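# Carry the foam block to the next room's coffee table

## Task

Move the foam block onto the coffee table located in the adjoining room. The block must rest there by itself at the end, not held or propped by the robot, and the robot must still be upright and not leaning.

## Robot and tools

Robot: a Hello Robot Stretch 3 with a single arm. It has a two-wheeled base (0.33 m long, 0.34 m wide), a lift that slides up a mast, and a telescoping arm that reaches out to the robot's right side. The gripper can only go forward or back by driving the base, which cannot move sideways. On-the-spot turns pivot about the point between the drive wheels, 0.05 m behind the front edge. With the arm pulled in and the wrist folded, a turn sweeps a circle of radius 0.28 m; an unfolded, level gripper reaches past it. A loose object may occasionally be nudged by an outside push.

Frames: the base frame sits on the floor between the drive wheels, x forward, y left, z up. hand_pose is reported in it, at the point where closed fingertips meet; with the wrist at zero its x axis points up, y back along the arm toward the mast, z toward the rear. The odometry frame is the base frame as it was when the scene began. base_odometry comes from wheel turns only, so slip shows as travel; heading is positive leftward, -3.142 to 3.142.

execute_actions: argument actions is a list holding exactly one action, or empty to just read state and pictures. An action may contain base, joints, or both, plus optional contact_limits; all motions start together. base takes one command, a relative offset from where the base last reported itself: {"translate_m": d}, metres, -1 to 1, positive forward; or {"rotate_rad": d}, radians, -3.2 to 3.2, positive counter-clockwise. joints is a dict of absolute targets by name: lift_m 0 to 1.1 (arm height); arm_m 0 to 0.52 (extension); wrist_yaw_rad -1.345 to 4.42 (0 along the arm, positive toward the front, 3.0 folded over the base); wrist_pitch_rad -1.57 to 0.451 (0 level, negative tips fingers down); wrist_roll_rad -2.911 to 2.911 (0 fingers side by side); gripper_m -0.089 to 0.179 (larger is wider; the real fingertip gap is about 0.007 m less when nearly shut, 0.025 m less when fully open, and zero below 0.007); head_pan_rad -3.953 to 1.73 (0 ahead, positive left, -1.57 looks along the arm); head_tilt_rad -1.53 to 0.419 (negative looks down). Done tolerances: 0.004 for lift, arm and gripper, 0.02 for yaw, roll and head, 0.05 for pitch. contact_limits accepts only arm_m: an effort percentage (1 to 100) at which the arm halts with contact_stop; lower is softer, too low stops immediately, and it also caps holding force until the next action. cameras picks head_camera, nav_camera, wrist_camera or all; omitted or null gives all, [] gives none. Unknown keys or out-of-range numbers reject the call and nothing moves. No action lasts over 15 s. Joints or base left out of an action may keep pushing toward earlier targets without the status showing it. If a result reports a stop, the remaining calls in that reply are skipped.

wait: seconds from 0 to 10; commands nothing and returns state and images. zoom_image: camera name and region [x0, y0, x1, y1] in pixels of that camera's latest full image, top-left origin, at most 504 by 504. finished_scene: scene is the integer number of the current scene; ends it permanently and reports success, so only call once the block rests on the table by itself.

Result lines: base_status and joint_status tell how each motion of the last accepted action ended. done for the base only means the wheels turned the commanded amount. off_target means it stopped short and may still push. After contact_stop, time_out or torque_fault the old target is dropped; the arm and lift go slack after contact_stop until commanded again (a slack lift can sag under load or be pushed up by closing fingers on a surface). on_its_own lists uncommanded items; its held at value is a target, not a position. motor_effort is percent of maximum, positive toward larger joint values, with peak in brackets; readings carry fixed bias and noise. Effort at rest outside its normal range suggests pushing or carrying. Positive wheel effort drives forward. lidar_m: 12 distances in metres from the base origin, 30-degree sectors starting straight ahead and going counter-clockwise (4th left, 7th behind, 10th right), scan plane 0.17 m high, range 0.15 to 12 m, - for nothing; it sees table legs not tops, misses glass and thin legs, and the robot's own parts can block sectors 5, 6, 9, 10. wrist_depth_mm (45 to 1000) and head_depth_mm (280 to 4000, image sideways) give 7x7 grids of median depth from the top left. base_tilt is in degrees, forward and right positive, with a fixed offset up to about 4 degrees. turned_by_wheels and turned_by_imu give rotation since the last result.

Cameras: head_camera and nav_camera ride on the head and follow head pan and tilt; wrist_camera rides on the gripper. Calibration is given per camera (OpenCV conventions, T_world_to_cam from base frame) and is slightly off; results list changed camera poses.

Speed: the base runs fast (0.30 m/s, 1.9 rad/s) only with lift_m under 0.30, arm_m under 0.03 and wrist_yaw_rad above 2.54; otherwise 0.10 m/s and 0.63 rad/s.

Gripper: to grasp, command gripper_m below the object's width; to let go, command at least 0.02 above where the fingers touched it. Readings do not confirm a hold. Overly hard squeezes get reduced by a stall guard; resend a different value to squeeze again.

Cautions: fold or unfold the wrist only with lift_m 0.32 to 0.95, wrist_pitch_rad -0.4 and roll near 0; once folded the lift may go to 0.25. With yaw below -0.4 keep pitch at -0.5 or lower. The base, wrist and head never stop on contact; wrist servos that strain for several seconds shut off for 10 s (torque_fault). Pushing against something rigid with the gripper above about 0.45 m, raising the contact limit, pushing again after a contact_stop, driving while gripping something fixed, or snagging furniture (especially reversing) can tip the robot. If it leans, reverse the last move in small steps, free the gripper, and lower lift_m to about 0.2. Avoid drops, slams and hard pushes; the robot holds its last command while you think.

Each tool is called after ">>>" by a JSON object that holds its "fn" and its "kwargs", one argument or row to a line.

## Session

>>> {"fn": "execute_actions", "kwargs": {
  "actions": []
}}

Scene clock: 0.00 s.
base_odometry: x=+0.000 y=+0.000 heading=+0.000 (m, m, rad; odometry frame)
turned_by_wheels: +0.000 (rad since the last result)
turned_by_imu: +0.000 (rad since the last result)
base_tilt: forward=-0.2 right=-0.7 (deg)
lidar_m: 1.08 1.75 2.86 1.91 1.55 1.54 1.12 0.91 0.90 0.99 0.99 0.98
head_depth_mm: 957 955 958 956 953 954 947 / 1032 1020 1022 1022 1020 1018 1013 / 1104 1097 1103 1093 1093 1090 1089 / 1188 1185 1185 1183 1175 1178 1179 / 1302 1287 1285 1283 1284 1284 1272 / 1396 1393 1387 1382 1373 1381 1368 / 1566 1636 1623 1616 1617 1612 1601
base_status: not commanded
joint_positions: lift_m=+0.492 arm_m=-0.002 wrist_yaw_rad=+3.098 wrist_pitch_rad=-0.499 wrist_roll_rad=-0.006 gripper_m=+0.037 head_pan_rad=+0.003 head_tilt_rad=+0.013
joint_status: not commanded
motor_effort: left_wheel=+0 right_wheel=+0 lift_m=+37 arm_m=-1 wrist_yaw_rad=+1 wrist_pitch_rad=+5 wrist_roll_rad=+1 gripper_m=+0 head_pan_rad=+1 head_tilt_rad=+3 (%)
hand_pose: x=-0.0120 y=+0.0701 z=+0.4864 quat_wxyz=(+0.189, +0.686, +0.160, +0.684) (m; base frame)
wrist_depth_mm: - - - - - - - / - - - - - - - / - - - - - - - / - - - 999 964 960 906 / 880 869 861 809 836 753 761 / 736 728 721 691 654 664 656 / 641 637 633 616 596 586 571
pictures: head_camera (sideways: a quarter turn clockwise sets it upright), nav_camera (sideways: a quarter turn counterclockwise sets it upright), wrist_camera
camera_calibration (this result's frames):
head_camera: T_world_to_cam=[[0.0308774, -0.00450253, -0.999513, 1.31904], [0.0394327, 0.999217, -0.00328302, 0.00803602], [0.998745, -0.0393121, 0.0310308, -0.0893631], [0, 0, 0, 1]] pos_world=[0.0482055, -0.00560377, 1.3212]
nav_camera: T_world_to_cam=[[-0.0303542, -0.048845, 0.998345, -1.2515], [-0.00393316, -0.998792, -0.0489864, 0.11099], [0.999531, -0.0054136, 0.0301254, -0.0883353], [0, 0, 0, 1]] pos_world=[0.050742, 0.0492481, 1.25753]
wrist_camera: T_world_to_cam=[[0.998486, -0.0340569, -0.0431961, 0.0403706], [-0.0550019, -0.628887, -0.775549, 0.455291], [-0.000752633, 0.776751, -0.629808, 0.423441], [0, 0, 0, 1]] pos_world=[-0.0149489, -0.0412071, 0.621531]
Images, in order (width x height): head_camera 896x504, nav_camera 672x504, wrist_camera 644x364.

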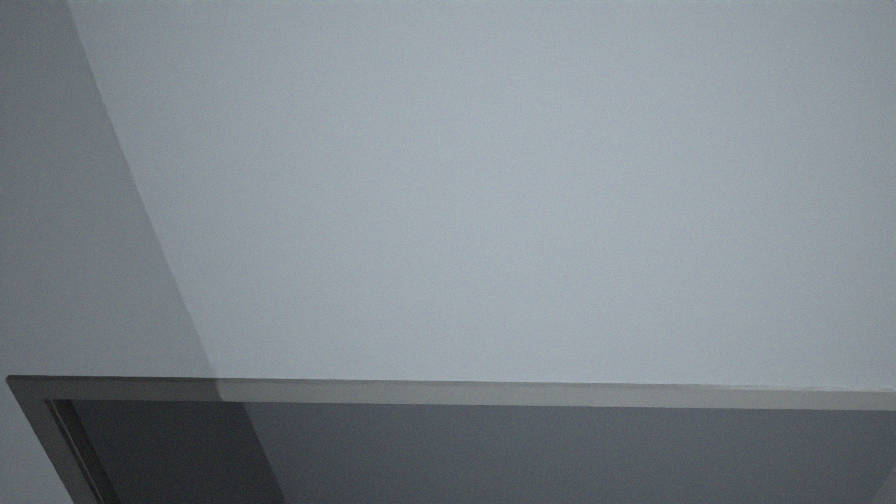

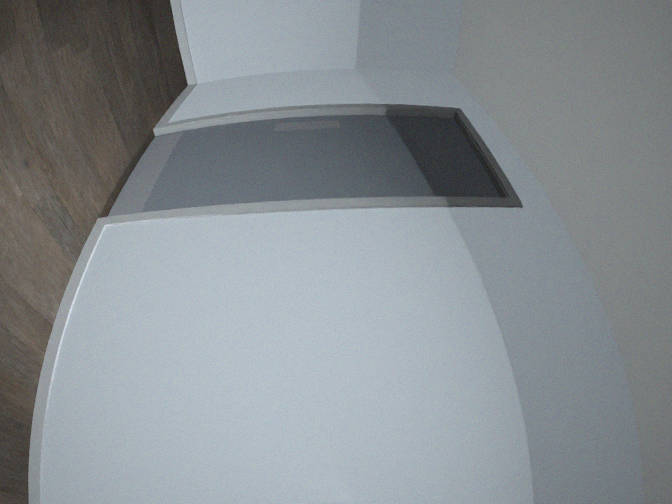

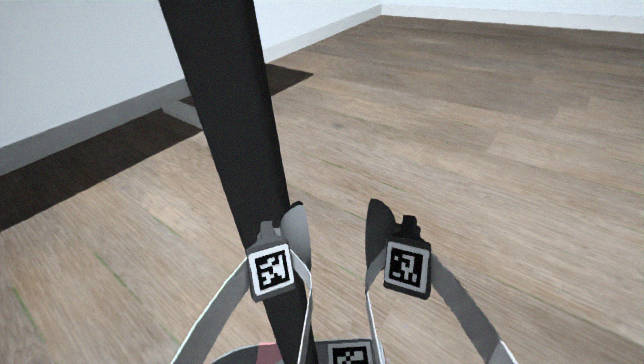

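>>> {"fn": "execute_actions", "kwargs": {
  "actions": [
    {"joints":{"head_pan_rad":-3.9,"head_tilt_rad":-0.35,"wrist_pitch_rad":-0.4}}
  ],
  "cameras": ["head_camera","nav_camera"]
}}

Scene clock: 2.37 s.
base_odometry: x=+0.000 y=+0.000 heading=+0.000 (m, m, rad; odometry frame)
turned_by_wheels: +0.000 (rad since the last result)
turned_by_imu: -0.001 (rad since the last result)
base_tilt: forward=-0.1 right=-0.5 (deg)
lidar_m: 1.08 1.75 2.86 1.92 1.55 1.54 1.12 0.91 0.90 0.98 0.99 0.98
head_depth_mm: - - - - - - - / 1333 1423 1506 1097 - - - / 1306 1399 1492 1014 1741 1818 1487 / 1302 1385 1466 1005 1709 1779 1482 / 1292 1360 1471 1003 1687 1787 1485 / 1280 1360 1452 997 1678 1782 1475 / 1285 1359 1448 992 1657 1744 1468
base_status: not commanded
joint_positions: lift_m=+0.492 arm_m=-0.002 wrist_yaw_rad=+3.098 wrist_pitch_rad=-0.422 wrist_roll_rad=-0.006 gripper_m=+0.037 head_pan_rad=-3.893 head_tilt_rad=-0.345
joint_status: all done
motor_effort: left_wheel=+0(0) right_wheel=+0(1) lift_m=+38(38) arm_m=-1(1) wrist_yaw_rad=+0(1) wrist_pitch_rad=+7(10) wrist_roll_rad=+1(1) gripper_m=+0(0) head_pan_rad=-3(35) head_tilt_rad=-3(31) (%)
hand_pose: x=-0.0115 y=+0.0805 z=+0.5032 quat_wxyz=(+0.163, +0.692, +0.134, +0.690) (m; base frame)
wrist_depth_mm: - - - - - - - / - - - - - - - / - - - - - - - / - - - - - - - / 984 957 898 876 891 851 838 / 820 783 782 740 713 721 683 / 680 669 651 644 629 620 610
pictures: head_camera (sideways: a quarter turn clockwise sets it upright), nav_camera (sideways: a quarter turn counterclockwise sets it upright)
camera_calibration (this result's frames):
head_camera: T_world_to_cam=[[0.238078, -0.216024, -0.946918, 1.24884], [-0.710122, -0.703849, -0.01797, 0.0317242], [-0.662605, 0.676706, -0.320974, 0.378974], [0, 0, 0, 1]] pos_world=[-0.0236834, 0.0356549, 1.30476]
nav_camera: T_world_to_cam=[[-0.201614, 0.254966, 0.945698, -1.18146], [0.698997, 0.713805, -0.0434269, 0.0994426], [-0.686116, 0.652284, -0.322134, 0.380481], [0, 0, 0, 1]] pos_world=[-0.0466546, -0.0179319, 1.24419]
Images, in order (width x height): head_camera 896x504, nav_camera 672x504.

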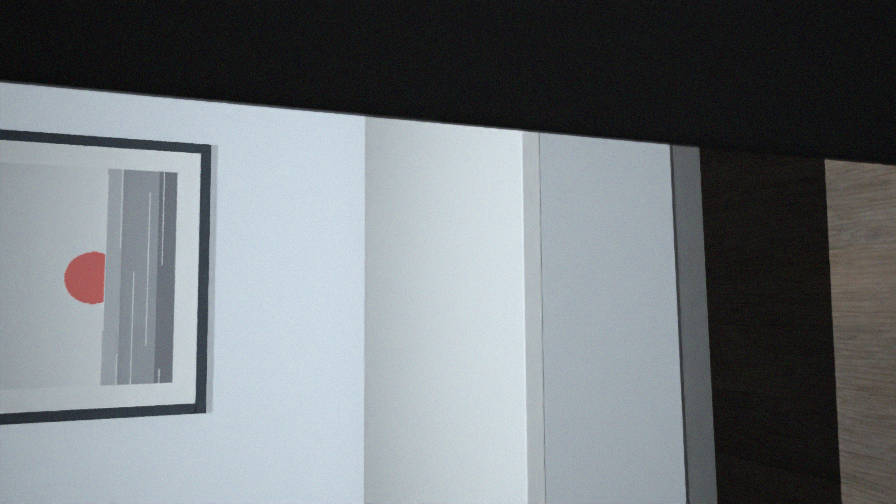

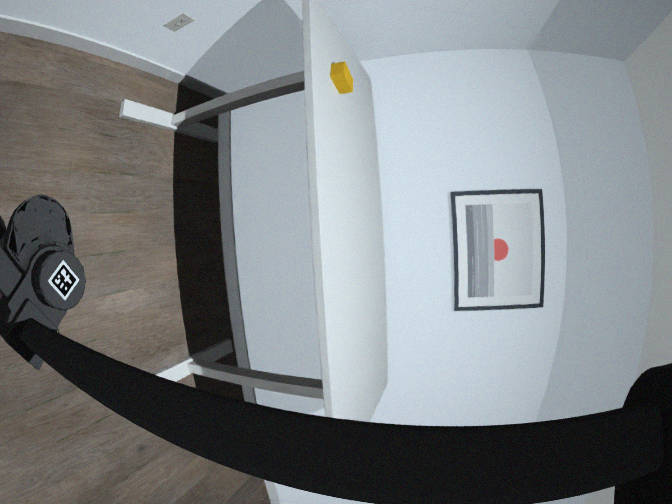

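>>> {"fn": "execute_actions", "kwargs": {
  "actions": [
    {"joints":{"head_pan_rad":-3.35,"head_tilt_rad":-0.35,"lift_m":0.9}}
  ],
  "cameras": ["head_camera"]
}}

Scene clock: 6.93 s.
base_odometry: x=+0.000 y=+0.000 heading=+0.000 (m, m, rad; odometry frame)
turned_by_wheels: +0.000 (rad since the last result)
turned_by_imu: -0.001 (rad since the last result)
base_tilt: forward=-0.1 right=-0.8 (deg)
lidar_m: 1.08 1.74 2.86 1.91 1.55 1.54 1.12 0.91 0.90 0.99 0.99 0.98
head_depth_mm: 1286 1356 1428 1034 801 - - / 1345 1422 1483 1021 1696 - - / 1392 1469 1543 1011 1781 1842 - / 1457 1532 1615 1013 1871 1938 - / 1474 1575 1649 1044 1439 1858 - / 1309 1355 1436 1154 1597 1658 - / 1147 1194 1246 1249 1368 1432 1429
base_status: not commanded
joint_positions: lift_m=+0.900 arm_m=-0.002 wrist_yaw_rad=+3.098 wrist_pitch_rad=-0.421 wrist_roll_rad=-0.006 gripper_m=+0.037 head_pan_rad=-3.357 head_tilt_rad=-0.345
joint_status: all done
motor_effort: left_wheel=+0(0) right_wheel=-1(1) lift_m=+41(43) arm_m=-1(1) wrist_yaw_rad=+1(1) wrist_pitch_rad=+7(7) wrist_roll_rad=+1(1) gripper_m=+0(1) head_pan_rad=+3(29) head_tilt_rad=-3(4) (%)
hand_pose: x=-0.0115 y=+0.0807 z=+0.9120 quat_wxyz=(+0.163, +0.692, +0.133, +0.690) (m; base frame)
wrist_depth_mm: - 875 - - - - - / - - - - - - - / - - - - - - - / - - - - - - - / - - - - - - - / - - - - - - - / - - - - - - -
pictures: head_camera (sideways: a quarter turn clockwise sets it upright)
camera_calibration (this result's frames):
head_camera: T_world_to_cam=[[0.314989, -0.0642593, -0.946918, 1.24837], [-0.251438, -0.967706, -0.01797, 0.0289262], [-0.915184, 0.243752, -0.320974, 0.380515], [0, 0, 0, 1]] pos_world=[-0.0377098, 0.0154605, 1.30476]
Images, in order (width x height): head_camera 896x504.

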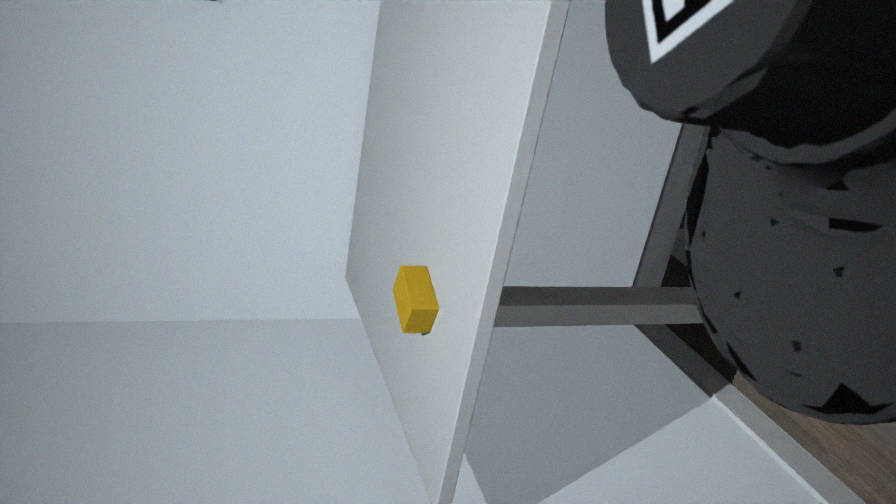

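>>> {"fn": "execute_actions", "kwargs": {
  "actions": [
    {"base":{"rotate_rad":-2.78},"joints":{"head_pan_rad":-1.57,"head_tilt_rad":-0.6,"lift_m":0.94}}
  ],
  "cameras": []
}}

>>> {"fn": "execute_actions", "kwargs": {
  "actions": [
    {"base":{"translate_m":0.62}}
  ],
  "cameras": []
}}

>>> {"fn": "execute_actions", "kwargs": {
  "actions": [
    {"base":{"rotate_rad":0.51}}
  ],
  "cameras": ["head_camera","nav_camera"]
}}

Scene clock: 12.60 s.
base_odometry: x=+0.000 y=+0.000 heading=-2.780 (m, m, rad; odometry frame)
turned_by_wheels: -2.780 (rad since the last result)
turned_by_imu: -2.810 (rad since the last result)
base_tilt: forward=+0.0 right=-0.7 (deg)
lidar_m: 0.93 0.90 0.93 1.02 0.99 1.02 1.38 2.86 2.21 1.22 1.54 1.26
head_depth_mm: 1852 2093 2380 2309 1902 - - / 1734 1935 2200 2257 1825 - - / 1637 1778 2035 2176 1788 - - / 1544 1588 984 2078 1718 1541 - / 1465 1301 973 1896 1685 1561 - / 1383 1285 910 1853 1775 1531 - / 1309 1266 855 1732 1755 1453 1251
base_status: done
joint_positions: lift_m=+0.940 arm_m=-0.002 wrist_yaw_rad=+3.098 wrist_pitch_rad=-0.420 wrist_roll_rad=-0.006 gripper_m=+0.037 head_pan_rad=-1.577 head_tilt_rad=-0.592
joint_status: all done
motor_effort: left_wheel=+2(6) right_wheel=-3(5) lift_m=+41(44) arm_m=-1(1) wrist_yaw_rad=+0(0) wrist_pitch_rad=+7(7) wrist_roll_rad=+1(1) gripper_m=+1(0) head_pan_rad=+3(37) head_tilt_rad=-4(29) (%)
hand_pose: x=-0.0115 y=+0.0807 z=+0.9521 quat_wxyz=(+0.162, +0.692, +0.133, +0.690) (m; base frame)
wrist_depth_mm: 722 791 - - - 848 694 / 760 851 - - - 895 745 / 811 921 - - - 983 780 / 858 970 - - - - 806 / 887 - - - - - 858 / 978 - - - - - 880 / - - - - - - 938
pictures: none
No camera images: the call's "cameras" was empty. Leave "cameras" out to get every camera's image.

Scene clock: 19.77 s.
base_odometry: x=-0.580 y=-0.219 heading=-2.780 (m, m, rad; odometry frame)
turned_by_wheels: +0.000 (rad since the last result)
turned_by_imu: +0.002 (rad since the last result)
base_tilt: forward=-0.1 right=-0.9 (deg)
lidar_m: 0.38 0.36 0.38 0.51 1.31 1.34 1.84 3.39 1.35 1.27 0.79 0.52
head_depth_mm: 1470 1349 844 1527 1692 - - / 1374 1338 843 1977 1789 - - / 1281 1325 834 687 1773 - - / 1215 1272 827 630 1764 1568 - / 1152 1205 823 602 1725 1559 - / 1087 1157 817 599 1626 1524 - / 1038 1101 816 597 1548 1460 1252
base_status: done
joint_positions: lift_m=+0.940 arm_m=-0.002 wrist_yaw_rad=+3.098 wrist_pitch_rad=-0.420 wrist_roll_rad=-0.006 gripper_m=+0.037 head_pan_rad=-1.577 head_tilt_rad=-0.592
joint_status: not commanded
motor_effort: left_wheel=+1(8) right_wheel=-3(4) lift_m=+41(41) arm_m=-1(1) wrist_yaw_rad=+1(0) wrist_pitch_rad=+7(7) wrist_roll_rad=+1(1) gripper_m=+0(1) head_pan_rad=+3(3) head_tilt_rad=-5(5) (%)
hand_pose: x=-0.0115 y=+0.0807 z=+0.9521 quat_wxyz=(+0.162, +0.692, +0.133, +0.690) (m; base frame)
wrist_depth_mm: 926 - - 684 481 366 299 / - - - 761 519 385 311 / - - - 854 553 412 327 / - - - 961 599 439 344 / - - - - 595 466 359 / - - - - 808 499 379 / - - - - 793 512 399
pictures: none
No camera images: the call's "cameras" was empty. Leave "cameras" out to get every camera's image.

Scene clock: 21.67 s.
base_odometry: x=-0.580 y=-0.219 heading=-2.270 (m, m, rad; odometry frame)
turned_by_wheels: +0.510 (rad since the last result)
turned_by_imu: +0.515 (rad since the last result)
base_tilt: forward=-0.2 right=-0.6 (deg)
lidar_m: 0.36 0.38 0.51 1.30 1.34 1.81 3.40 1.35 1.27 0.79 0.52 0.38
head_depth_mm: 1043 1139 842 614 1087 - - / 1036 1131 836 612 1626 - - / 1035 1117 831 608 1631 - - / 1032 1121 828 605 1633 1564 - / 1024 1114 819 601 1059 1513 - / 1022 1100 818 599 1606 1547 - / 1017 1124 813 597 1248 1348 1190
base_status: done
joint_positions: lift_m=+0.940 arm_m=-0.002 wrist_yaw_rad=+3.098 wrist_pitch_rad=-0.420 wrist_roll_rad=-0.006 gripper_m=+0.037 head_pan_rad=-1.577 head_tilt_rad=-0.592
joint_status: not commanded
motor_effort: left_wheel=-2(6) right_wheel=+1(3) lift_m=+41(41) arm_m=-1(1) wrist_yaw_rad=+0(0) wrist_pitch_rad=+7(7) wrist_roll_rad=+1(1) gripper_m=+2(1) head_pan_rad=+3(3) head_tilt_rad=-4(5) (%)
hand_pose: x=-0.0115 y=+0.0807 z=+0.9521 quat_wxyz=(+0.162, +0.692, +0.133, +0.690) (m; base frame)
wrist_depth_mm: - - - - - 605 412 / - - - - - 604 413 / - - - - - 632 420 / - - - - - 640 423 / - - - - - 662 433 / - - - - - 676 436 / - - - - - 634 443
pictures: head_camera (sideways: a quarter turn clockwise sets it upright), nav_camera (sideways: a quarter turn counterclockwise sets it upright)
camera_calibration (this result's frames):
head_camera: T_world_to_cam=[[-0.00126808, 0.543196, -0.839605, 1.11031], [0.99887, -0.0392048, -0.0268728, 0.0328825], [-0.0475138, -0.83869, -0.542533, 0.663527], [0, 0, 0, 1]] pos_world=[0.0000893029, -0.0453309, 1.29309]
nav_camera: T_world_to_cam=[[-0.0520775, -0.542501, 0.83844, -1.04245], [-0.99855, 0.0397383, -0.0363103, 0.10052], [-0.0136198, -0.839115, -0.543784, 0.664802], [0, 0, 0, 1]] pos_world=[0.0551405, -0.0116761, 1.23919]
Images, in order (width x height): head_camera 896x504, nav_camera 672x504.

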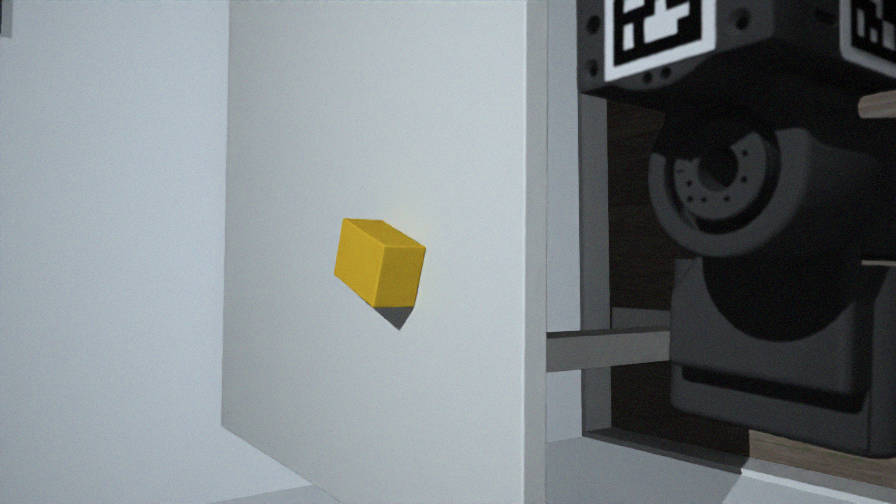

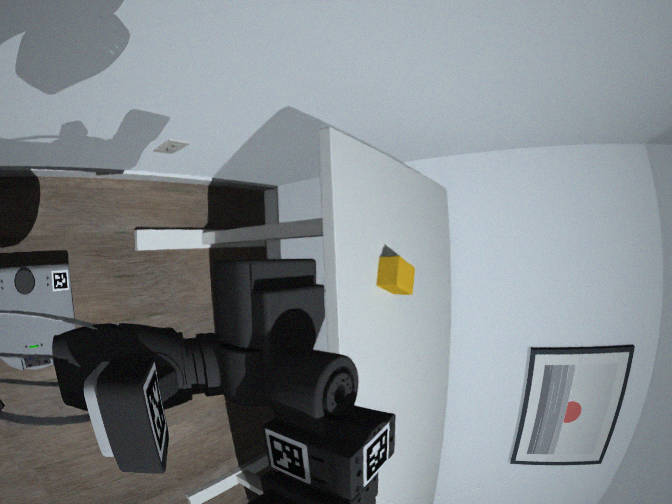

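>>> {"fn": "execute_actions", "kwargs": {
  "actions": [
    {"joints":{"wrist_yaw_rad":0.3,"lift_m":0.95}}
  ],
  "cameras": []
}}

>>> {"fn": "execute_actions", "kwargs": {
  "actions": [
    {"base":{"translate_m":0.07},"joints":{"wrist_yaw_rad":-0.3,"wrist_pitch_rad":-0.16,"gripper_m":0.17,"lift_m":0.96}}
  ],
  "cameras": []
}}

>>> {"fn": "execute_actions", "kwargs": {
  "actions": [
    {"joints":{"arm_m":0.12}}
  ],
  "cameras": ["head_camera","wrist_camera"]
}}

Scene clock: 24.37 s.
base_odometry: x=-0.580 y=-0.219 heading=-2.270 (m, m, rad; odometry frame)
turned_by_wheels: +0.000 (rad since the last result)
turned_by_imu: -0.001 (rad since the last result)
base_tilt: forward=-0.1 right=-0.5 (deg)
lidar_m: 0.36 0.37 0.51 1.29 1.34 1.81 3.39 1.35 1.28 0.79 0.53 0.38
head_depth_mm: 1043 1137 846 615 533 - - / 1036 1124 838 612 1625 - - / 1029 1120 831 609 1619 - - / 1036 1121 826 606 - - - / 1022 1111 822 603 - - 1199 / 1020 1101 813 600 1590 1452 1241 / 1019 1120 812 598 1242 1338 1197
base_status: not commanded
joint_positions: lift_m=+0.950 arm_m=-0.002 wrist_yaw_rad=+0.303 wrist_pitch_rad=-0.420 wrist_roll_rad=-0.006 gripper_m=+0.037 head_pan_rad=-1.577 head_tilt_rad=-0.592
joint_status: all done
motor_effort: left_wheel=-3(3) right_wheel=+1(2) lift_m=+41(44) arm_m=-1(1) wrist_yaw_rad=-3(3) wrist_pitch_rad=+7(7) wrist_roll_rad=+1(1) gripper_m=+0(0) head_pan_rad=+3(3) head_tilt_rad=-4(5) (%)
hand_pose: x=+0.0453 y=-0.3572 z=+0.9621 quat_wxyz=(+0.708, +0.250, -0.659, -0.041) (m; base frame)
wrist_depth_mm: 311 400 574 877 820 745 680 / 317 410 560 481 366 392 403 / 327 402 343 324 307 297 285 / 328 407 302 266 242 228 221 / 336 435 613 - - - 209 / 339 444 592 - - - - / 341 455 774 - - - -
pictures: none
No camera images: the call's "cameras" was empty. Leave "cameras" out to get every camera's image.

Scene clock: 26.17 s.
base_odometry: x=-0.625 y=-0.273 heading=-2.270 (m, m, rad; odometry frame)
turned_by_wheels: +0.000 (rad since the last result)
turned_by_imu: +0.000 (rad since the last result)
base_tilt: forward=-0.3 right=-0.6 (deg)
lidar_m: 0.29 0.30 0.41 1.06 1.34 1.81 3.47 1.41 1.27 0.78 0.42 0.31
head_depth_mm: 1044 1129 845 613 - - - / 1035 1129 837 634 - - - / 1035 1126 834 630 - - - / 1027 1118 830 631 1613 1449 1268 / 1023 1114 825 602 1066 1395 1221 / 1017 1111 817 599 1575 1412 1242 / 1001 1091 1090 598 1007 1078 1078
base_status: done
joint_positions: lift_m=+0.960 arm_m=-0.002 wrist_yaw_rad=-0.297 wrist_pitch_rad=-0.184 wrist_roll_rad=-0.006 gripper_m=+0.170 head_pan_rad=-1.577 head_tilt_rad=-0.592
joint_status: all done
motor_effort: left_wheel=-3(5) right_wheel=+1(3) lift_m=+40(44) arm_m=-1(1) wrist_yaw_rad=-2(2) wrist_pitch_rad=+8(6) wrist_roll_rad=+1(1) gripper_m=+0(83) head_pan_rad=+3(3) head_tilt_rad=-4(4) (%)
hand_pose: x=-0.0940 y=-0.3798 z=+1.0280 quat_wxyz=(+0.689, -0.039, -0.704, -0.169) (m; base frame)
wrist_depth_mm: 666 795 882 935 998 - - / 635 829 890 972 - - - / 614 862 909 864 831 752 689 / 588 551 477 453 461 446 421 / 450 385 348 336 326 323 341 / 278 - 264 265 282 - - / 228 228 656 - - - -
pictures: none
No camera images: the call's "cameras" was empty. Leave "cameras" out to get every camera's image.

Scene clock: 28.30 s.
base_odometry: x=-0.625 y=-0.273 heading=-2.270 (m, m, rad; odometry frame)
turned_by_wheels: +0.000 (rad since the last result)
turned_by_imu: +0.000 (rad since the last result)
base_tilt: forward=+0.0 right=-0.7 (deg)
lidar_m: 0.29 0.30 0.41 1.06 1.34 1.81 3.45 1.41 1.27 0.78 0.42 0.30
head_depth_mm: 1038 1133 915 - 1641 1448 1252 / 1039 1127 937 - - 1443 1252 / 1030 1117 928 - - 1451 1245 / 1032 1122 869 582 - 1449 1254 / 1025 1110 822 603 1065 1394 1214 / 1018 1110 816 598 1582 1423 1241 / 1007 1090 1086 597 1007 1078 1076
base_status: not commanded
joint_positions: lift_m=+0.960 arm_m=+0.120 wrist_yaw_rad=-0.298 wrist_pitch_rad=-0.183 wrist_roll_rad=-0.006 gripper_m=+0.170 head_pan_rad=-1.577 head_tilt_rad=-0.592
joint_status: all done
motor_effort: left_wheel=-3(3) right_wheel=+1(1) lift_m=+41(41) arm_m=+4(3) wrist_yaw_rad=-1(3) wrist_pitch_rad=+7(8) wrist_roll_rad=+1(1) gripper_m=+0(0) head_pan_rad=+3(3) head_tilt_rad=-4(4) (%)
hand_pose: x=-0.0943 y=-0.5013 z=+1.0283 quat_wxyz=(+0.689, -0.040, -0.704, -0.169) (m; base frame)
wrist_depth_mm: 654 705 744 808 884 954 - / 643 730 780 875 937 - - / 634 767 795 851 790 752 693 / 578 551 514 491 461 441 421 / 450 386 329 298 329 323 304 / 278 - 263 257 250 240 246 / 225 215 211 209 203 199 194
pictures: head_camera (sideways: a quarter turn clockwise sets it upright), wrist_camera
camera_calibration (this result's frames):
head_camera: T_world_to_cam=[[-0.00126784, 0.543214, -0.839593, 1.11029], [0.99887, -0.0392045, -0.0268736, 0.0328835], [-0.0475139, -0.838678, -0.542551, 0.663551], [0, 0, 0, 1]] pos_world=[0.0000892933, -0.0453307, 1.29309]
wrist_camera: T_world_to_cam=[[-0.961501, 0.272145, -0.0381069, 0.0900044], [0.131681, 0.334576, -0.933123, 1.17425], [-0.241195, -0.902217, -0.357531, 0.0641441], [0, 0, 0, 1]] pos_world=[-0.0526152, -0.359496, 1.12208]
Images, in order (width x height): head_camera 896x504, wrist_camera 644x364.

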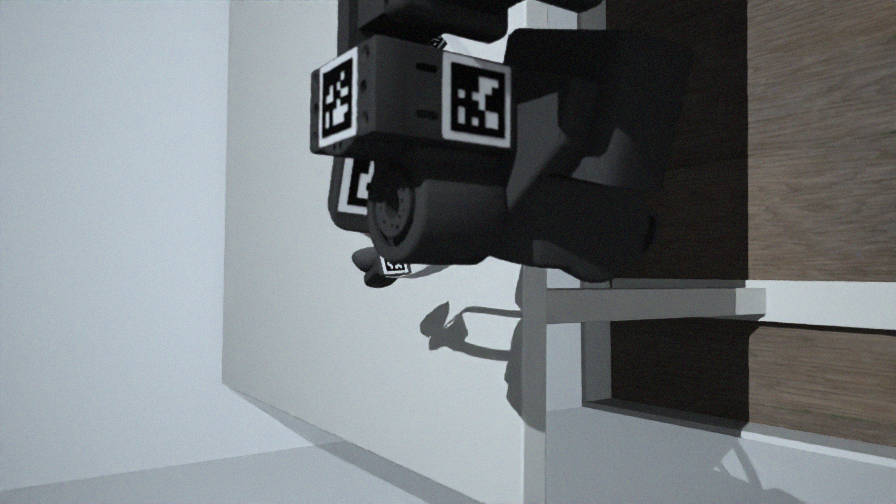

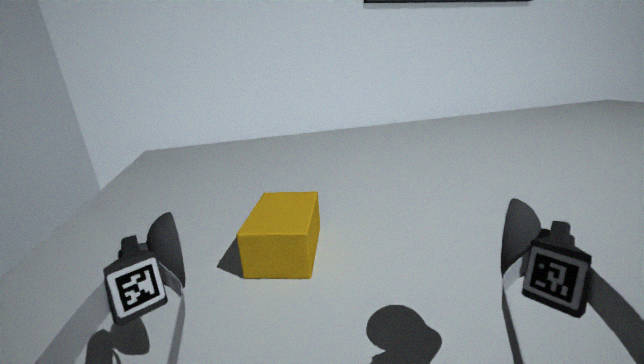

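>>> {"fn": "execute_actions", "kwargs": {
  "actions": [
    {"joints":{"arm_m":0.25,"lift_m":0.9}}
  ],
  "cameras": ["wrist_camera"]
}}

Scene clock: 30.73 s.
base_odometry: x=-0.625 y=-0.273 heading=-2.270 (m, m, rad; odometry frame)
turned_by_wheels: +0.000 (rad since the last result)
turned_by_imu: -0.001 (rad since the last result)
base_tilt: forward=+0.1 right=-0.6 (deg)
lidar_m: 0.29 0.30 0.41 1.06 1.34 1.81 3.46 1.41 1.28 0.78 0.42 0.31
head_depth_mm: 1042 1129 843 - - 1483 1258 / 1036 1126 910 - 1635 1476 1260 / 1032 1122 931 - 1646 1467 1252 / 1035 1121 873 603 1633 1468 1246 / 1023 1109 822 601 1067 1395 1220 / 1019 1107 819 600 1578 1419 1246 / 1003 1085 1084 596 1004 1075 1080
base_status: not commanded
joint_positions: lift_m=+0.900 arm_m=+0.250 wrist_yaw_rad=-0.299 wrist_pitch_rad=-0.182 wrist_roll_rad=-0.006 gripper_m=+0.170 head_pan_rad=-1.577 head_tilt_rad=-0.592
joint_status: all done
motor_effort: left_wheel=-3(3) right_wheel=+1(1) lift_m=+34(37) arm_m=+4(6) wrist_yaw_rad=-2(1) wrist_pitch_rad=+7(8) wrist_roll_rad=+1(1) gripper_m=-1(0) head_pan_rad=+3(3) head_tilt_rad=-4(4) (%)
hand_pose: x=-0.0943 y=-0.6313 z=+0.9686 quat_wxyz=(+0.689, -0.040, -0.704, -0.169) (m; base frame)
wrist_depth_mm: 565 595 626 688 748 813 902 / 586 624 668 715 792 849 937 / 591 634 643 571 531 481 451 / 385 349 331 187 301 287 273 / 241 250 201 129 210 209 199 / 181 - 122 117 162 155 159 / - 140 129 125 131 129 126
pictures: wrist_camera
camera_calibration (this result's frames):
wrist_camera: T_world_to_cam=[[-0.961469, 0.272262, -0.0380931, 0.123137], [0.131562, 0.334013, -0.933342, 1.16195], [-0.24139, -0.90239, -0.356963, -0.0751819], [0, 0, 0, 1]] pos_world=[-0.0526248, -0.489477, 1.06235]
Images, in order (width x height): wrist_camera 644x364.

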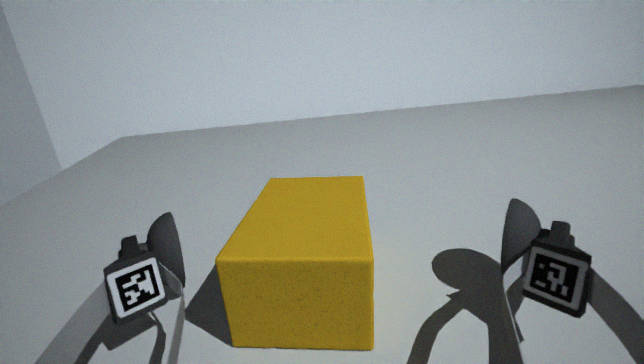

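>>> {"fn": "execute_actions", "kwargs": {
  "actions": [
    {"joints":{"gripper_m":0.022}}
  ],
  "cameras": []
}}

>>> {"fn": "execute_actions", "kwargs": {
  "actions": [
    {"joints":{"lift_m":0.95}}
  ],
  "cameras": ["wrist_camera"]
}}

Scene clock: 32.87 s.
base_odometry: x=-0.625 y=-0.273 heading=-2.270 (m, m, rad; odometry frame)
turned_by_wheels: +0.000 (rad since the last result)
turned_by_imu: +0.000 (rad since the last result)
base_tilt: forward=-0.1 right=-0.6 (deg)
lidar_m: 0.29 0.30 0.41 1.06 1.34 1.81 3.44 1.41 1.27 0.78 0.42 0.31
head_depth_mm: 1039 1131 845 - - 1481 1264 / 1041 1125 913 - 1640 1482 1255 / 1033 1120 932 - 1646 1463 1251 / 1026 1115 871 605 1641 1457 1244 / 1028 1114 822 600 1065 1397 1220 / 1025 1109 819 598 1584 1426 1245 / 1007 1087 1084 597 1006 1083 1074
base_status: not commanded
joint_positions: lift_m=+0.900 arm_m=+0.250 wrist_yaw_rad=-0.299 wrist_pitch_rad=-0.182 wrist_roll_rad=-0.006 gripper_m=+0.023 head_pan_rad=-1.577 head_tilt_rad=-0.592
joint_status: all done
motor_effort: left_wheel=-3(3) right_wheel=+1(1) lift_m=+34(34) arm_m=+4(4) wrist_yaw_rad=-1(1) wrist_pitch_rad=+7(8) wrist_roll_rad=+1(1) gripper_m=-22(94) head_pan_rad=+3(3) head_tilt_rad=-4(5) (%)
hand_pose: x=-0.0943 y=-0.6313 z=+0.9686 quat_wxyz=(+0.689, -0.040, -0.704, -0.169) (m; base frame)
wrist_depth_mm: 571 590 637 705 739 799 893 / 582 621 665 722 789 868 930 / 597 628 637 576 534 484 454 / 388 349 332 186 303 288 275 / 242 234 228 129 126 204 197 / 180 175 158 125 132 157 154 / 143 142 138 130 132 129 126
pictures: none
No camera images: the call's "cameras" was empty. Leave "cameras" out to get every camera's image.

Scene clock: 34.17 s.
base_odometry: x=-0.625 y=-0.273 heading=-2.270 (m, m, rad; odometry frame)
turned_by_wheels: +0.000 (rad since the last result)
turned_by_imu: +0.000 (rad since the last result)
base_tilt: forward=-0.3 right=-0.5 (deg)
lidar_m: 0.29 0.30 0.41 1.06 1.34 1.81 3.47 1.41 1.28 0.79 0.42 0.31
head_depth_mm: 1041 1131 - - 1645 1477 1250 / 1035 1128 - 588 1637 1484 1259 / 1035 1123 - 546 1633 1477 1257 / 1027 1119 849 562 1616 1467 1248 / 1024 1110 822 602 1067 1386 1219 / 1023 1116 815 598 1574 1432 1243 / 1010 1086 1083 597 1000 1078 1079
base_status: not commanded
joint_positions: lift_m=+0.950 arm_m=+0.250 wrist_yaw_rad=-0.299 wrist_pitch_rad=-0.183 wrist_roll_rad=-0.006 gripper_m=+0.029 head_pan_rad=-1.577 head_tilt_rad=-0.592
joint_status: all done
on_its_own: gripper_m is held at +0.028, not at your +0.022, by its stall guard, which is not easing now
motor_effort: left_wheel=-3(3) right_wheel=+1(2) lift_m=+41(45) arm_m=+4(4) wrist_yaw_rad=-1(2) wrist_pitch_rad=+7(7) wrist_roll_rad=+1(1) gripper_m=-20(23) head_pan_rad=+2(3) head_tilt_rad=-4(4) (%)
hand_pose: x=-0.0943 y=-0.6313 z=+1.0184 quat_wxyz=(+0.689, -0.040, -0.704, -0.169) (m; base frame)
wrist_depth_mm: 552 590 645 698 749 820 895 / 580 619 672 718 805 878 982 / 598 649 701 735 762 707 643 / 585 524 477 187 439 416 395 / 362 339 331 129 126 295 285 / 260 253 231 125 132 229 224 / 207 205 199 178 189 187 183
pictures: wrist_camera
camera_calibration (this result's frames):
wrist_camera: T_world_to_cam=[[-0.961468, 0.272266, -0.0380966, 0.12504], [0.131609, 0.334168, -0.93328, 1.20841], [-0.24137, -0.902332, -0.357124, -0.0572142], [0, 0, 0, 1]] pos_world=[-0.0526257, -0.489483, 1.11212]
Images, in order (width x height): wrist_camera 644x364.

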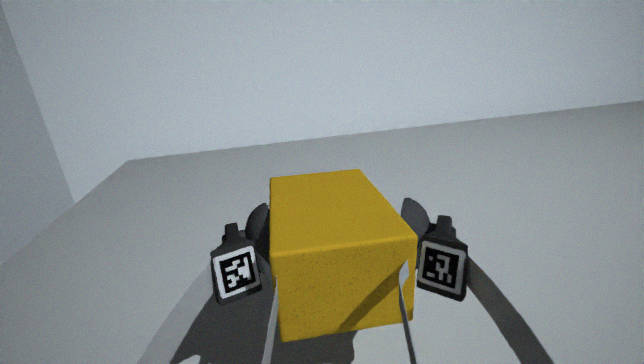

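>>> {"fn": "execute_actions", "kwargs": {
  "actions": [
    {"base":{"translate_m":-0.3},"joints":{"arm_m":0.0}}
  ],
  "cameras": []
}}

>>> {"fn": "execute_actions", "kwargs": {
  "actions": [
    {"base":{"translate_m":-0.15},"joints":{"wrist_yaw_rad":1.2}}
  ],
  "cameras": []
}}

>>> {"fn": "execute_actions", "kwargs": {
  "actions": [
    {"base":{"translate_m":-0.15},"joints":{"wrist_pitch_rad":-0.4,"lift_m":0.8}}
  ],
  "cameras": []
}}

>>> {"fn": "execute_actions", "kwargs": {
  "actions": [
    {"base":{"translate_m":-0.2},"joints":{"wrist_yaw_rad":3.0,"lift_m":0.6,"head_pan_rad":0,"head_tilt_rad":-0.4}}
  ],
  "cameras": []
}}

>>> {"fn": "execute_actions", "kwargs": {
  "actions": [
    {"base":{"translate_m":-0.3},"joints":{"lift_m":0.28}}
  ],
  "cameras": ["wrist_camera"]
}}

>>> {"fn": "execute_actions", "kwargs": {
  "actions": [
    {"base":{"translate_m":-1.0}}
  ],
  "cameras": []
}}

>>> {"fn": "execute_actions", "kwargs": {
  "actions": [
    {"base":{"rotate_rad":1.57},"joints":{"head_pan_rad":0.15}}
  ],
  "cameras": ["head_camera","nav_camera"]
}}

Scene clock: 38.40 s.
base_odometry: x=-0.432 y=-0.043 heading=-2.270 (m, m, rad; odometry frame)
turned_by_wheels: +0.000 (rad since the last result)
turned_by_imu: -0.003 (rad since the last result)
base_tilt: forward=-0.1 right=-0.6 (deg)
lidar_m: 0.59 0.61 0.83 1.29 1.33 1.80 3.16 1.17 1.28 1.23 0.85 0.62
head_depth_mm: 1044 1137 845 615 - - - / 1045 1136 838 443 - - - / 1038 1129 832 621 - - - / 1034 1126 829 607 1621 1456 1273 / 1026 1111 823 602 1617 1455 1246 / 1025 1103 817 600 1619 1452 1242 / 1021 1095 813 596 1065 1246 1215
base_status: done
joint_positions: lift_m=+0.950 arm_m=+0.000 wrist_yaw_rad=-0.299 wrist_pitch_rad=-0.183 wrist_roll_rad=-0.006 gripper_m=+0.029 head_pan_rad=-1.577 head_tilt_rad=-0.592
joint_status: all done
on_its_own: gripper_m is held at +0.028, not at your +0.022, by its stall guard, which is not easing now
motor_effort: left_wheel=-2(6) right_wheel=+2(2) lift_m=+41(41) arm_m=-4(3) wrist_yaw_rad=-1(1) wrist_pitch_rad=+7(7) wrist_roll_rad=+1(1) gripper_m=-20(21) head_pan_rad=+3(3) head_tilt_rad=-4(5) (%)
hand_pose: x=-0.0944 y=-0.3818 z=+1.0184 quat_wxyz=(+0.689, -0.040, -0.704, -0.169) (m; base frame)
wrist_depth_mm: 762 795 868 929 - - - / 780 837 898 970 - - - / 795 880 911 833 760 711 660 / 532 507 483 186 438 418 398 / 354 342 333 129 126 302 325 / 262 257 239 125 133 - - / 213 221 - - - - -
pictures: none
No camera images: the call's "cameras" was empty. Leave "cameras" out to get every camera's image.

Scene clock: 40.87 s.
base_odometry: x=-0.335 y=+0.071 heading=-2.270 (m, m, rad; odometry frame)
turned_by_wheels: +0.000 (rad since the last result)
turned_by_imu: -0.002 (rad since the last result)
base_tilt: forward=-0.2 right=-0.8 (deg)
lidar_m: 0.74 0.77 1.04 1.29 1.33 1.78 3.01 1.79 1.06 1.23 0.92 0.77
head_depth_mm: 1054 1141 841 611 532 - - / 1046 1135 838 610 1636 - - / 1038 1130 836 607 1624 - - / 1036 1127 829 605 1627 1472 - / 1033 1109 824 602 1622 1498 - / 1029 1105 820 597 1584 - - / 1025 1094 810 596 1051 - -
base_status: done
joint_positions: lift_m=+0.950 arm_m=+0.000 wrist_yaw_rad=+1.197 wrist_pitch_rad=-0.183 wrist_roll_rad=-0.006 gripper_m=+0.029 head_pan_rad=-1.577 head_tilt_rad=-0.592
joint_status: all done
on_its_own: gripper_m is held at +0.028, not at your +0.022, by its stall guard, which is not easing now
motor_effort: left_wheel=-2(7) right_wheel=+2(1) lift_m=+41(41) arm_m=-4(5) wrist_yaw_rad=+4(5) wrist_pitch_rad=+7(7) wrist_roll_rad=+1(1) gripper_m=-21(20) head_pan_rad=+3(2) head_tilt_rad=-5(4) (%)
hand_pose: x=+0.2091 y=-0.2356 z=+1.0184 quat_wxyz=(+0.620, +0.449, -0.543, +0.345) (m; base frame)
wrist_depth_mm: 494 539 588 636 725 806 856 / 528 565 621 682 780 866 878 / 545 585 647 726 774 710 649 / 563 614 683 187 477 416 399 / 595 631 704 129 126 329 289 / 619 674 780 125 132 741 246 / 660 710 803 911 - - 991
pictures: none
No camera images: the call's "cameras" was empty. Leave "cameras" out to get every camera's image.

Scene clock: 43.87 s.
base_odometry: x=-0.239 y=+0.186 heading=-2.270 (m, m, rad; odometry frame)
turned_by_wheels: +0.000 (rad since the last result)
turned_by_imu: -0.002 (rad since the last result)
base_tilt: forward=+0.0 right=-0.7 (deg)
lidar_m: 0.89 0.92 1.24 1.29 1.33 1.85 2.87 1.80 0.97 1.24 1.01 0.93
head_depth_mm: 1054 1144 843 614 1657 1475 1278 / 1045 1139 838 610 1642 1473 1299 / 1041 1137 833 607 1633 1467 1299 / 1037 1122 829 605 1640 1465 1252 / 1040 1115 821 602 1622 1459 1246 / 1033 1103 819 600 1612 1458 1267 / 1026 1101 813 597 1619 1461 1271
base_status: done
joint_positions: lift_m=+0.800 arm_m=+0.000 wrist_yaw_rad=+1.197 wrist_pitch_rad=-0.420 wrist_roll_rad=-0.006 gripper_m=+0.029 head_pan_rad=-1.577 head_tilt_rad=-0.592
joint_status: all done
on_its_own: gripper_m is held at +0.028, not at your +0.022, by its stall guard, which is not easing now
motor_effort: left_wheel=-2(7) right_wheel=+2(2) lift_m=+34(34) arm_m=-4(4) wrist_yaw_rad=+3(4) wrist_pitch_rad=+6(7) wrist_roll_rad=+1(1) gripper_m=-20(20) head_pan_rad=+3(3) head_tilt_rad=-5(4) (%)
hand_pose: x=+0.1872 y=-0.2271 z=+0.8123 quat_wxyz=(+0.656, +0.511, -0.486, +0.269) (m; base frame)
wrist_depth_mm: 608 661 716 787 917 919 840 / 652 713 779 893 985 - 882 / 697 758 847 951 - - 927 / 753 836 945 186 - - 958 / 796 900 953 129 127 - 992 / 884 994 - 125 132 - 996 / 950 969 971 912 930 937 910
pictures: none
No camera images: the call's "cameras" was empty. Leave "cameras" out to get every camera's image.

Scene clock: 46.97 s.
base_odometry: x=-0.110 y=+0.339 heading=-2.270 (m, m, rad; odometry frame)
turned_by_wheels: +0.000 (rad since the last result)
turned_by_imu: -0.002 (rad since the last result)
base_tilt: forward=-0.1 right=-0.7 (deg)
lidar_m: 1.09 1.13 1.34 1.28 1.32 1.83 2.67 1.80 0.86 1.24 1.18 1.14
head_depth_mm: 920 992 1068 1161 1255 1400 1415 / 920 986 1059 1153 1261 1385 1418 / 917 981 1061 1142 1247 1371 1421 / 910 974 1053 1138 1239 1367 1407 / 912 973 1042 1133 1240 1350 1401 / 902 967 1039 1126 1223 1354 1403 / 897 960 1034 1115 1214 1336 1396
base_status: done
joint_positions: lift_m=+0.600 arm_m=+0.000 wrist_yaw_rad=+2.998 wrist_pitch_rad=-0.421 wrist_roll_rad=-0.006 gripper_m=+0.029 head_pan_rad=-0.007 head_tilt_rad=-0.408
joint_status: all done
on_its_own: gripper_m is held at +0.028, not at your +0.022, by its stall guard, which is not easing now
motor_effort: left_wheel=-2(7) right_wheel=+1(1) lift_m=+34(33) arm_m=-4(4) wrist_yaw_rad=+3(3) wrist_pitch_rad=+7(7) wrist_roll_rad=+1(1) gripper_m=-20(20) head_pan_rad=+3(36) head_tilt_rad=+6(27) (%)
hand_pose: x=+0.0109 y=+0.0765 z=+0.6122 quat_wxyz=(+0.197, +0.698, +0.098, +0.681) (m; base frame)
wrist_depth_mm: - - - - - - - / - - - - - - - / - - - - - - - / - - - 187 - - - / - - - 129 127 - 959 / 952 923 - 125 132 818 801 / 802 792 771 136 744 720 701
pictures: none
No camera images: the call's "cameras" was empty. Leave "cameras" out to get every camera's image.

Scene clock: 51.33 s.
base_odometry: x=+0.083 y=+0.569 heading=-2.271 (m, m, rad; odometry frame)
turned_by_wheels: +0.000 (rad since the last result)
turned_by_imu: -0.003 (rad since the last result)
base_tilt: forward=-0.2 right=-0.8 (deg)
lidar_m: 1.40 1.44 1.33 1.27 1.31 1.82 2.37 1.83 1.30 0.79 1.29 1.38
head_depth_mm: 1194 1280 1365 1497 1625 1714 1421 / 1185 1275 1368 1488 1624 1708 1410 / 1185 1264 1351 1483 1618 1685 1398 / 1171 1253 1343 1459 1579 1679 1406 / 1164 1250 1347 1455 1587 1665 1403 / 1158 1238 1335 1451 1587 1659 1388 / 1156 1233 1329 1437 1569 1646 1392
base_status: done
joint_positions: lift_m=+0.280 arm_m=+0.000 wrist_yaw_rad=+2.999 wrist_pitch_rad=-0.421 wrist_roll_rad=-0.006 gripper_m=+0.029 head_pan_rad=-0.007 head_tilt_rad=-0.407
joint_status: all done
on_its_own: gripper_m is held at +0.028, not at your +0.022, by its stall guard, which is not easing now
motor_effort: left_wheel=-2(10) right_wheel=+1(5) lift_m=+35(33) arm_m=-4(4) wrist_yaw_rad=+2(3) wrist_pitch_rad=+7(7) wrist_roll_rad=+1(1) gripper_m=-20(20) head_pan_rad=+3(2) head_tilt_rad=+5(5) (%)
hand_pose: x=+0.0107 y=+0.0765 z=+0.2921 quat_wxyz=(+0.197, +0.698, +0.099, +0.681) (m; base frame)
wrist_depth_mm: - - - - - - - / - - - - - - - / - - - 970 951 912 864 / 831 821 761 186 718 698 666 / 638 628 - 129 127 566 549 / 536 518 - 125 132 468 463 / 456 - - 132 411 413 402
pictures: wrist_camera
camera_calibration (this result's frames):
wrist_camera: T_world_to_cam=[[0.99064, -0.12977, -0.0423266, 0.0167398], [-0.10831, -0.558597, -0.822337, 0.318716], [0.0830714, 0.819224, -0.567424, 0.273691], [0, 0, 0, 1]] pos_world=[-0.00479888, -0.044008, 0.418099]
Images, in order (width x height): wrist_camera 644x364.

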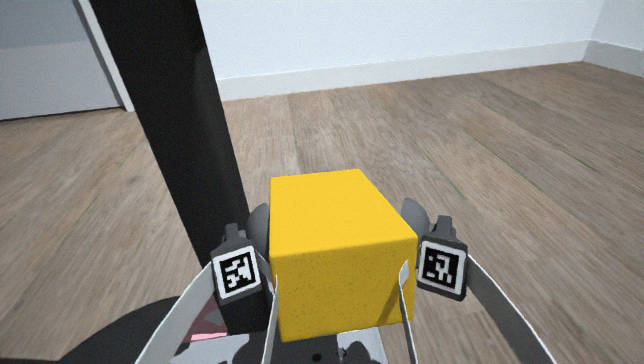

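Scene clock: 56.27 s.
base_odometry: x=+0.727 y=+1.334 heading=-2.271 (m, m, rad; odometry frame)
turned_by_wheels: +0.000 (rad since the last result)
turned_by_imu: -0.007 (rad since the last result)
base_tilt: forward=-0.2 right=-0.6 (deg)
lidar_m: 2.39 1.83 1.29 1.28 1.33 1.43 1.37 1.41 1.34 1.27 1.31 1.19
head_depth_mm: 2055 2214 1717 2523 2256 1735 1426 / 2070 2214 2371 2583 2255 1731 1414 / 2078 2209 2364 2538 2235 1736 1412 / 2025 2196 2366 2526 2218 1733 1402 / 2022 2156 2344 2528 2210 1706 1403 / 2004 2167 2326 2515 2205 1703 1397 / 2009 2138 2312 2496 2198 1710 1398
base_status: done
joint_positions: lift_m=+0.280 arm_m=+0.000 wrist_yaw_rad=+2.999 wrist_pitch_rad=-0.421 wrist_roll_rad=-0.006 gripper_m=+0.029 head_pan_rad=-0.007 head_tilt_rad=-0.407
joint_status: not commanded
on_its_own: gripper_m is held at +0.028, not at your +0.022, by its stall guard, which is not easing now
motor_effort: left_wheel=-1(10) right_wheel=+1(3) lift_m=+34(35) arm_m=-4(4) wrist_yaw_rad=+2(2) wrist_pitch_rad=+7(7) wrist_roll_rad=+1(1) gripper_m=-20(20) head_pan_rad=+3(3) head_tilt_rad=+5(5) (%)
hand_pose: x=+0.0107 y=+0.0765 z=+0.2921 quat_wxyz=(+0.197, +0.698, +0.099, +0.681) (m; base frame)
wrist_depth_mm: - - - - - - - / - - - - - - - / - - - 994 943 918 881 / 825 804 780 186 710 685 666 / 648 636 - 129 126 552 549 / 534 520 - 125 133 477 463 / 454 - - 132 416 413 397
pictures: none
No camera images: the call's "cameras" was empty. Leave "cameras" out to get every camera's image.

Scene clock: 58.40 s.
base_odometry: x=+0.727 y=+1.334 heading=-0.701 (m, m, rad; odometry frame)
turned_by_wheels: +1.570 (rad since the last result)
turned_by_imu: +1.580 (rad since the last result)
base_tilt: forward=-0.2 right=-0.6 (deg)
lidar_m: 1.28 1.32 1.44 1.37 1.41 1.34 1.28 1.31 1.19 2.39 1.84 1.30
head_depth_mm: 1054 1129 1216 1295 1400 1508 1421 / 1065 1136 1228 1327 1436 1572 1417 / 1075 1151 1237 1342 1463 1590 1422 / 1083 1151 1247 1349 1462 1586 1405 / 1087 1169 1257 1359 1475 1608 1399 / 1099 1177 1278 1366 1510 1618 1397 / 1104 1179 1265 1360 1486 1608 1398
base_status: done
joint_positions: lift_m=+0.280 arm_m=+0.000 wrist_yaw_rad=+2.999 wrist_pitch_rad=-0.421 wrist_roll_rad=-0.006 gripper_m=+0.029 head_pan_rad=+0.143 head_tilt_rad=-0.407
joint_status: all done
on_its_own: gripper_m is held at +0.028, not at your +0.022, by its stall guard, which is not easing now
motor_effort: left_wheel=-2(9) right_wheel=+2(7) lift_m=+35(34) arm_m=-4(4) wrist_yaw_rad=+2(2) wrist_pitch_rad=+7(7) wrist_roll_rad=+1(1) gripper_m=-20(21) head_pan_rad=+3(14) head_tilt_rad=+5(5) (%)
hand_pose: x=+0.0107 y=+0.0765 z=+0.2921 quat_wxyz=(+0.197, +0.698, +0.099, +0.681) (m; base frame)
wrist_depth_mm: - - - - - - - / - - - - - - - / - - - 983 937 888 875 / 818 804 754 186 710 701 656 / 639 643 - 129 127 562 550 / 527 517 - 126 132 477 474 / 454 - - 132 416 415 401
pictures: head_camera (sideways: a quarter turn clockwise sets it upright), nav_camera (sideways: a quarter turn counterclockwise sets it upright)
camera_calibration (this result's frames):
head_camera: T_world_to_cam=[[-0.374614, -0.0585852, -0.925328, 1.2244], [-0.105305, 0.994232, -0.0203156, 0.0310869], [0.921182, 0.0898311, -0.378622, 0.444337], [0, 0, 0, 1]] pos_world=[0.0526353, 0.000908705, 1.30184]
nav_camera: T_world_to_cam=[[0.382071, 0.00575986, 0.924115, -1.15685], [0.116264, -0.992335, -0.0418839, 0.100985], [0.91679, 0.123444, -0.379812, 0.445766], [0, 0, 0, 1]] pos_world=[0.0215829, 0.051847, 1.2426]
Images, in order (width x height): head_camera 896x504, nav_camera 672x504.

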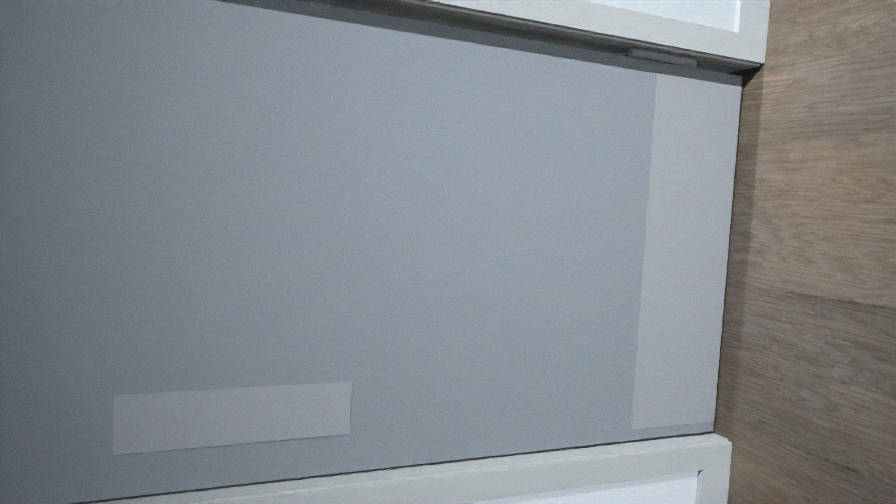

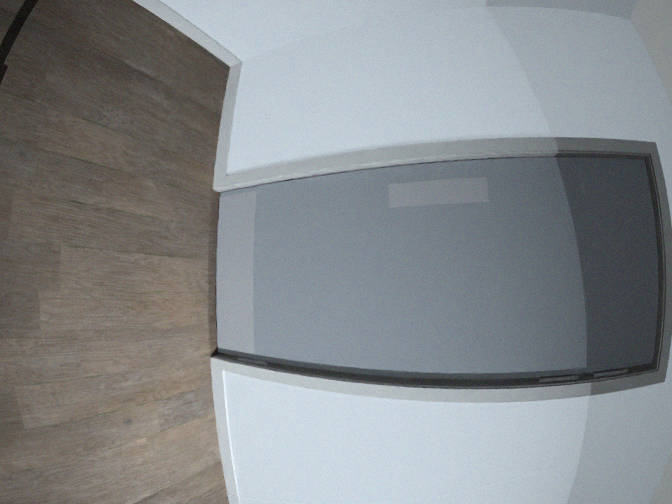

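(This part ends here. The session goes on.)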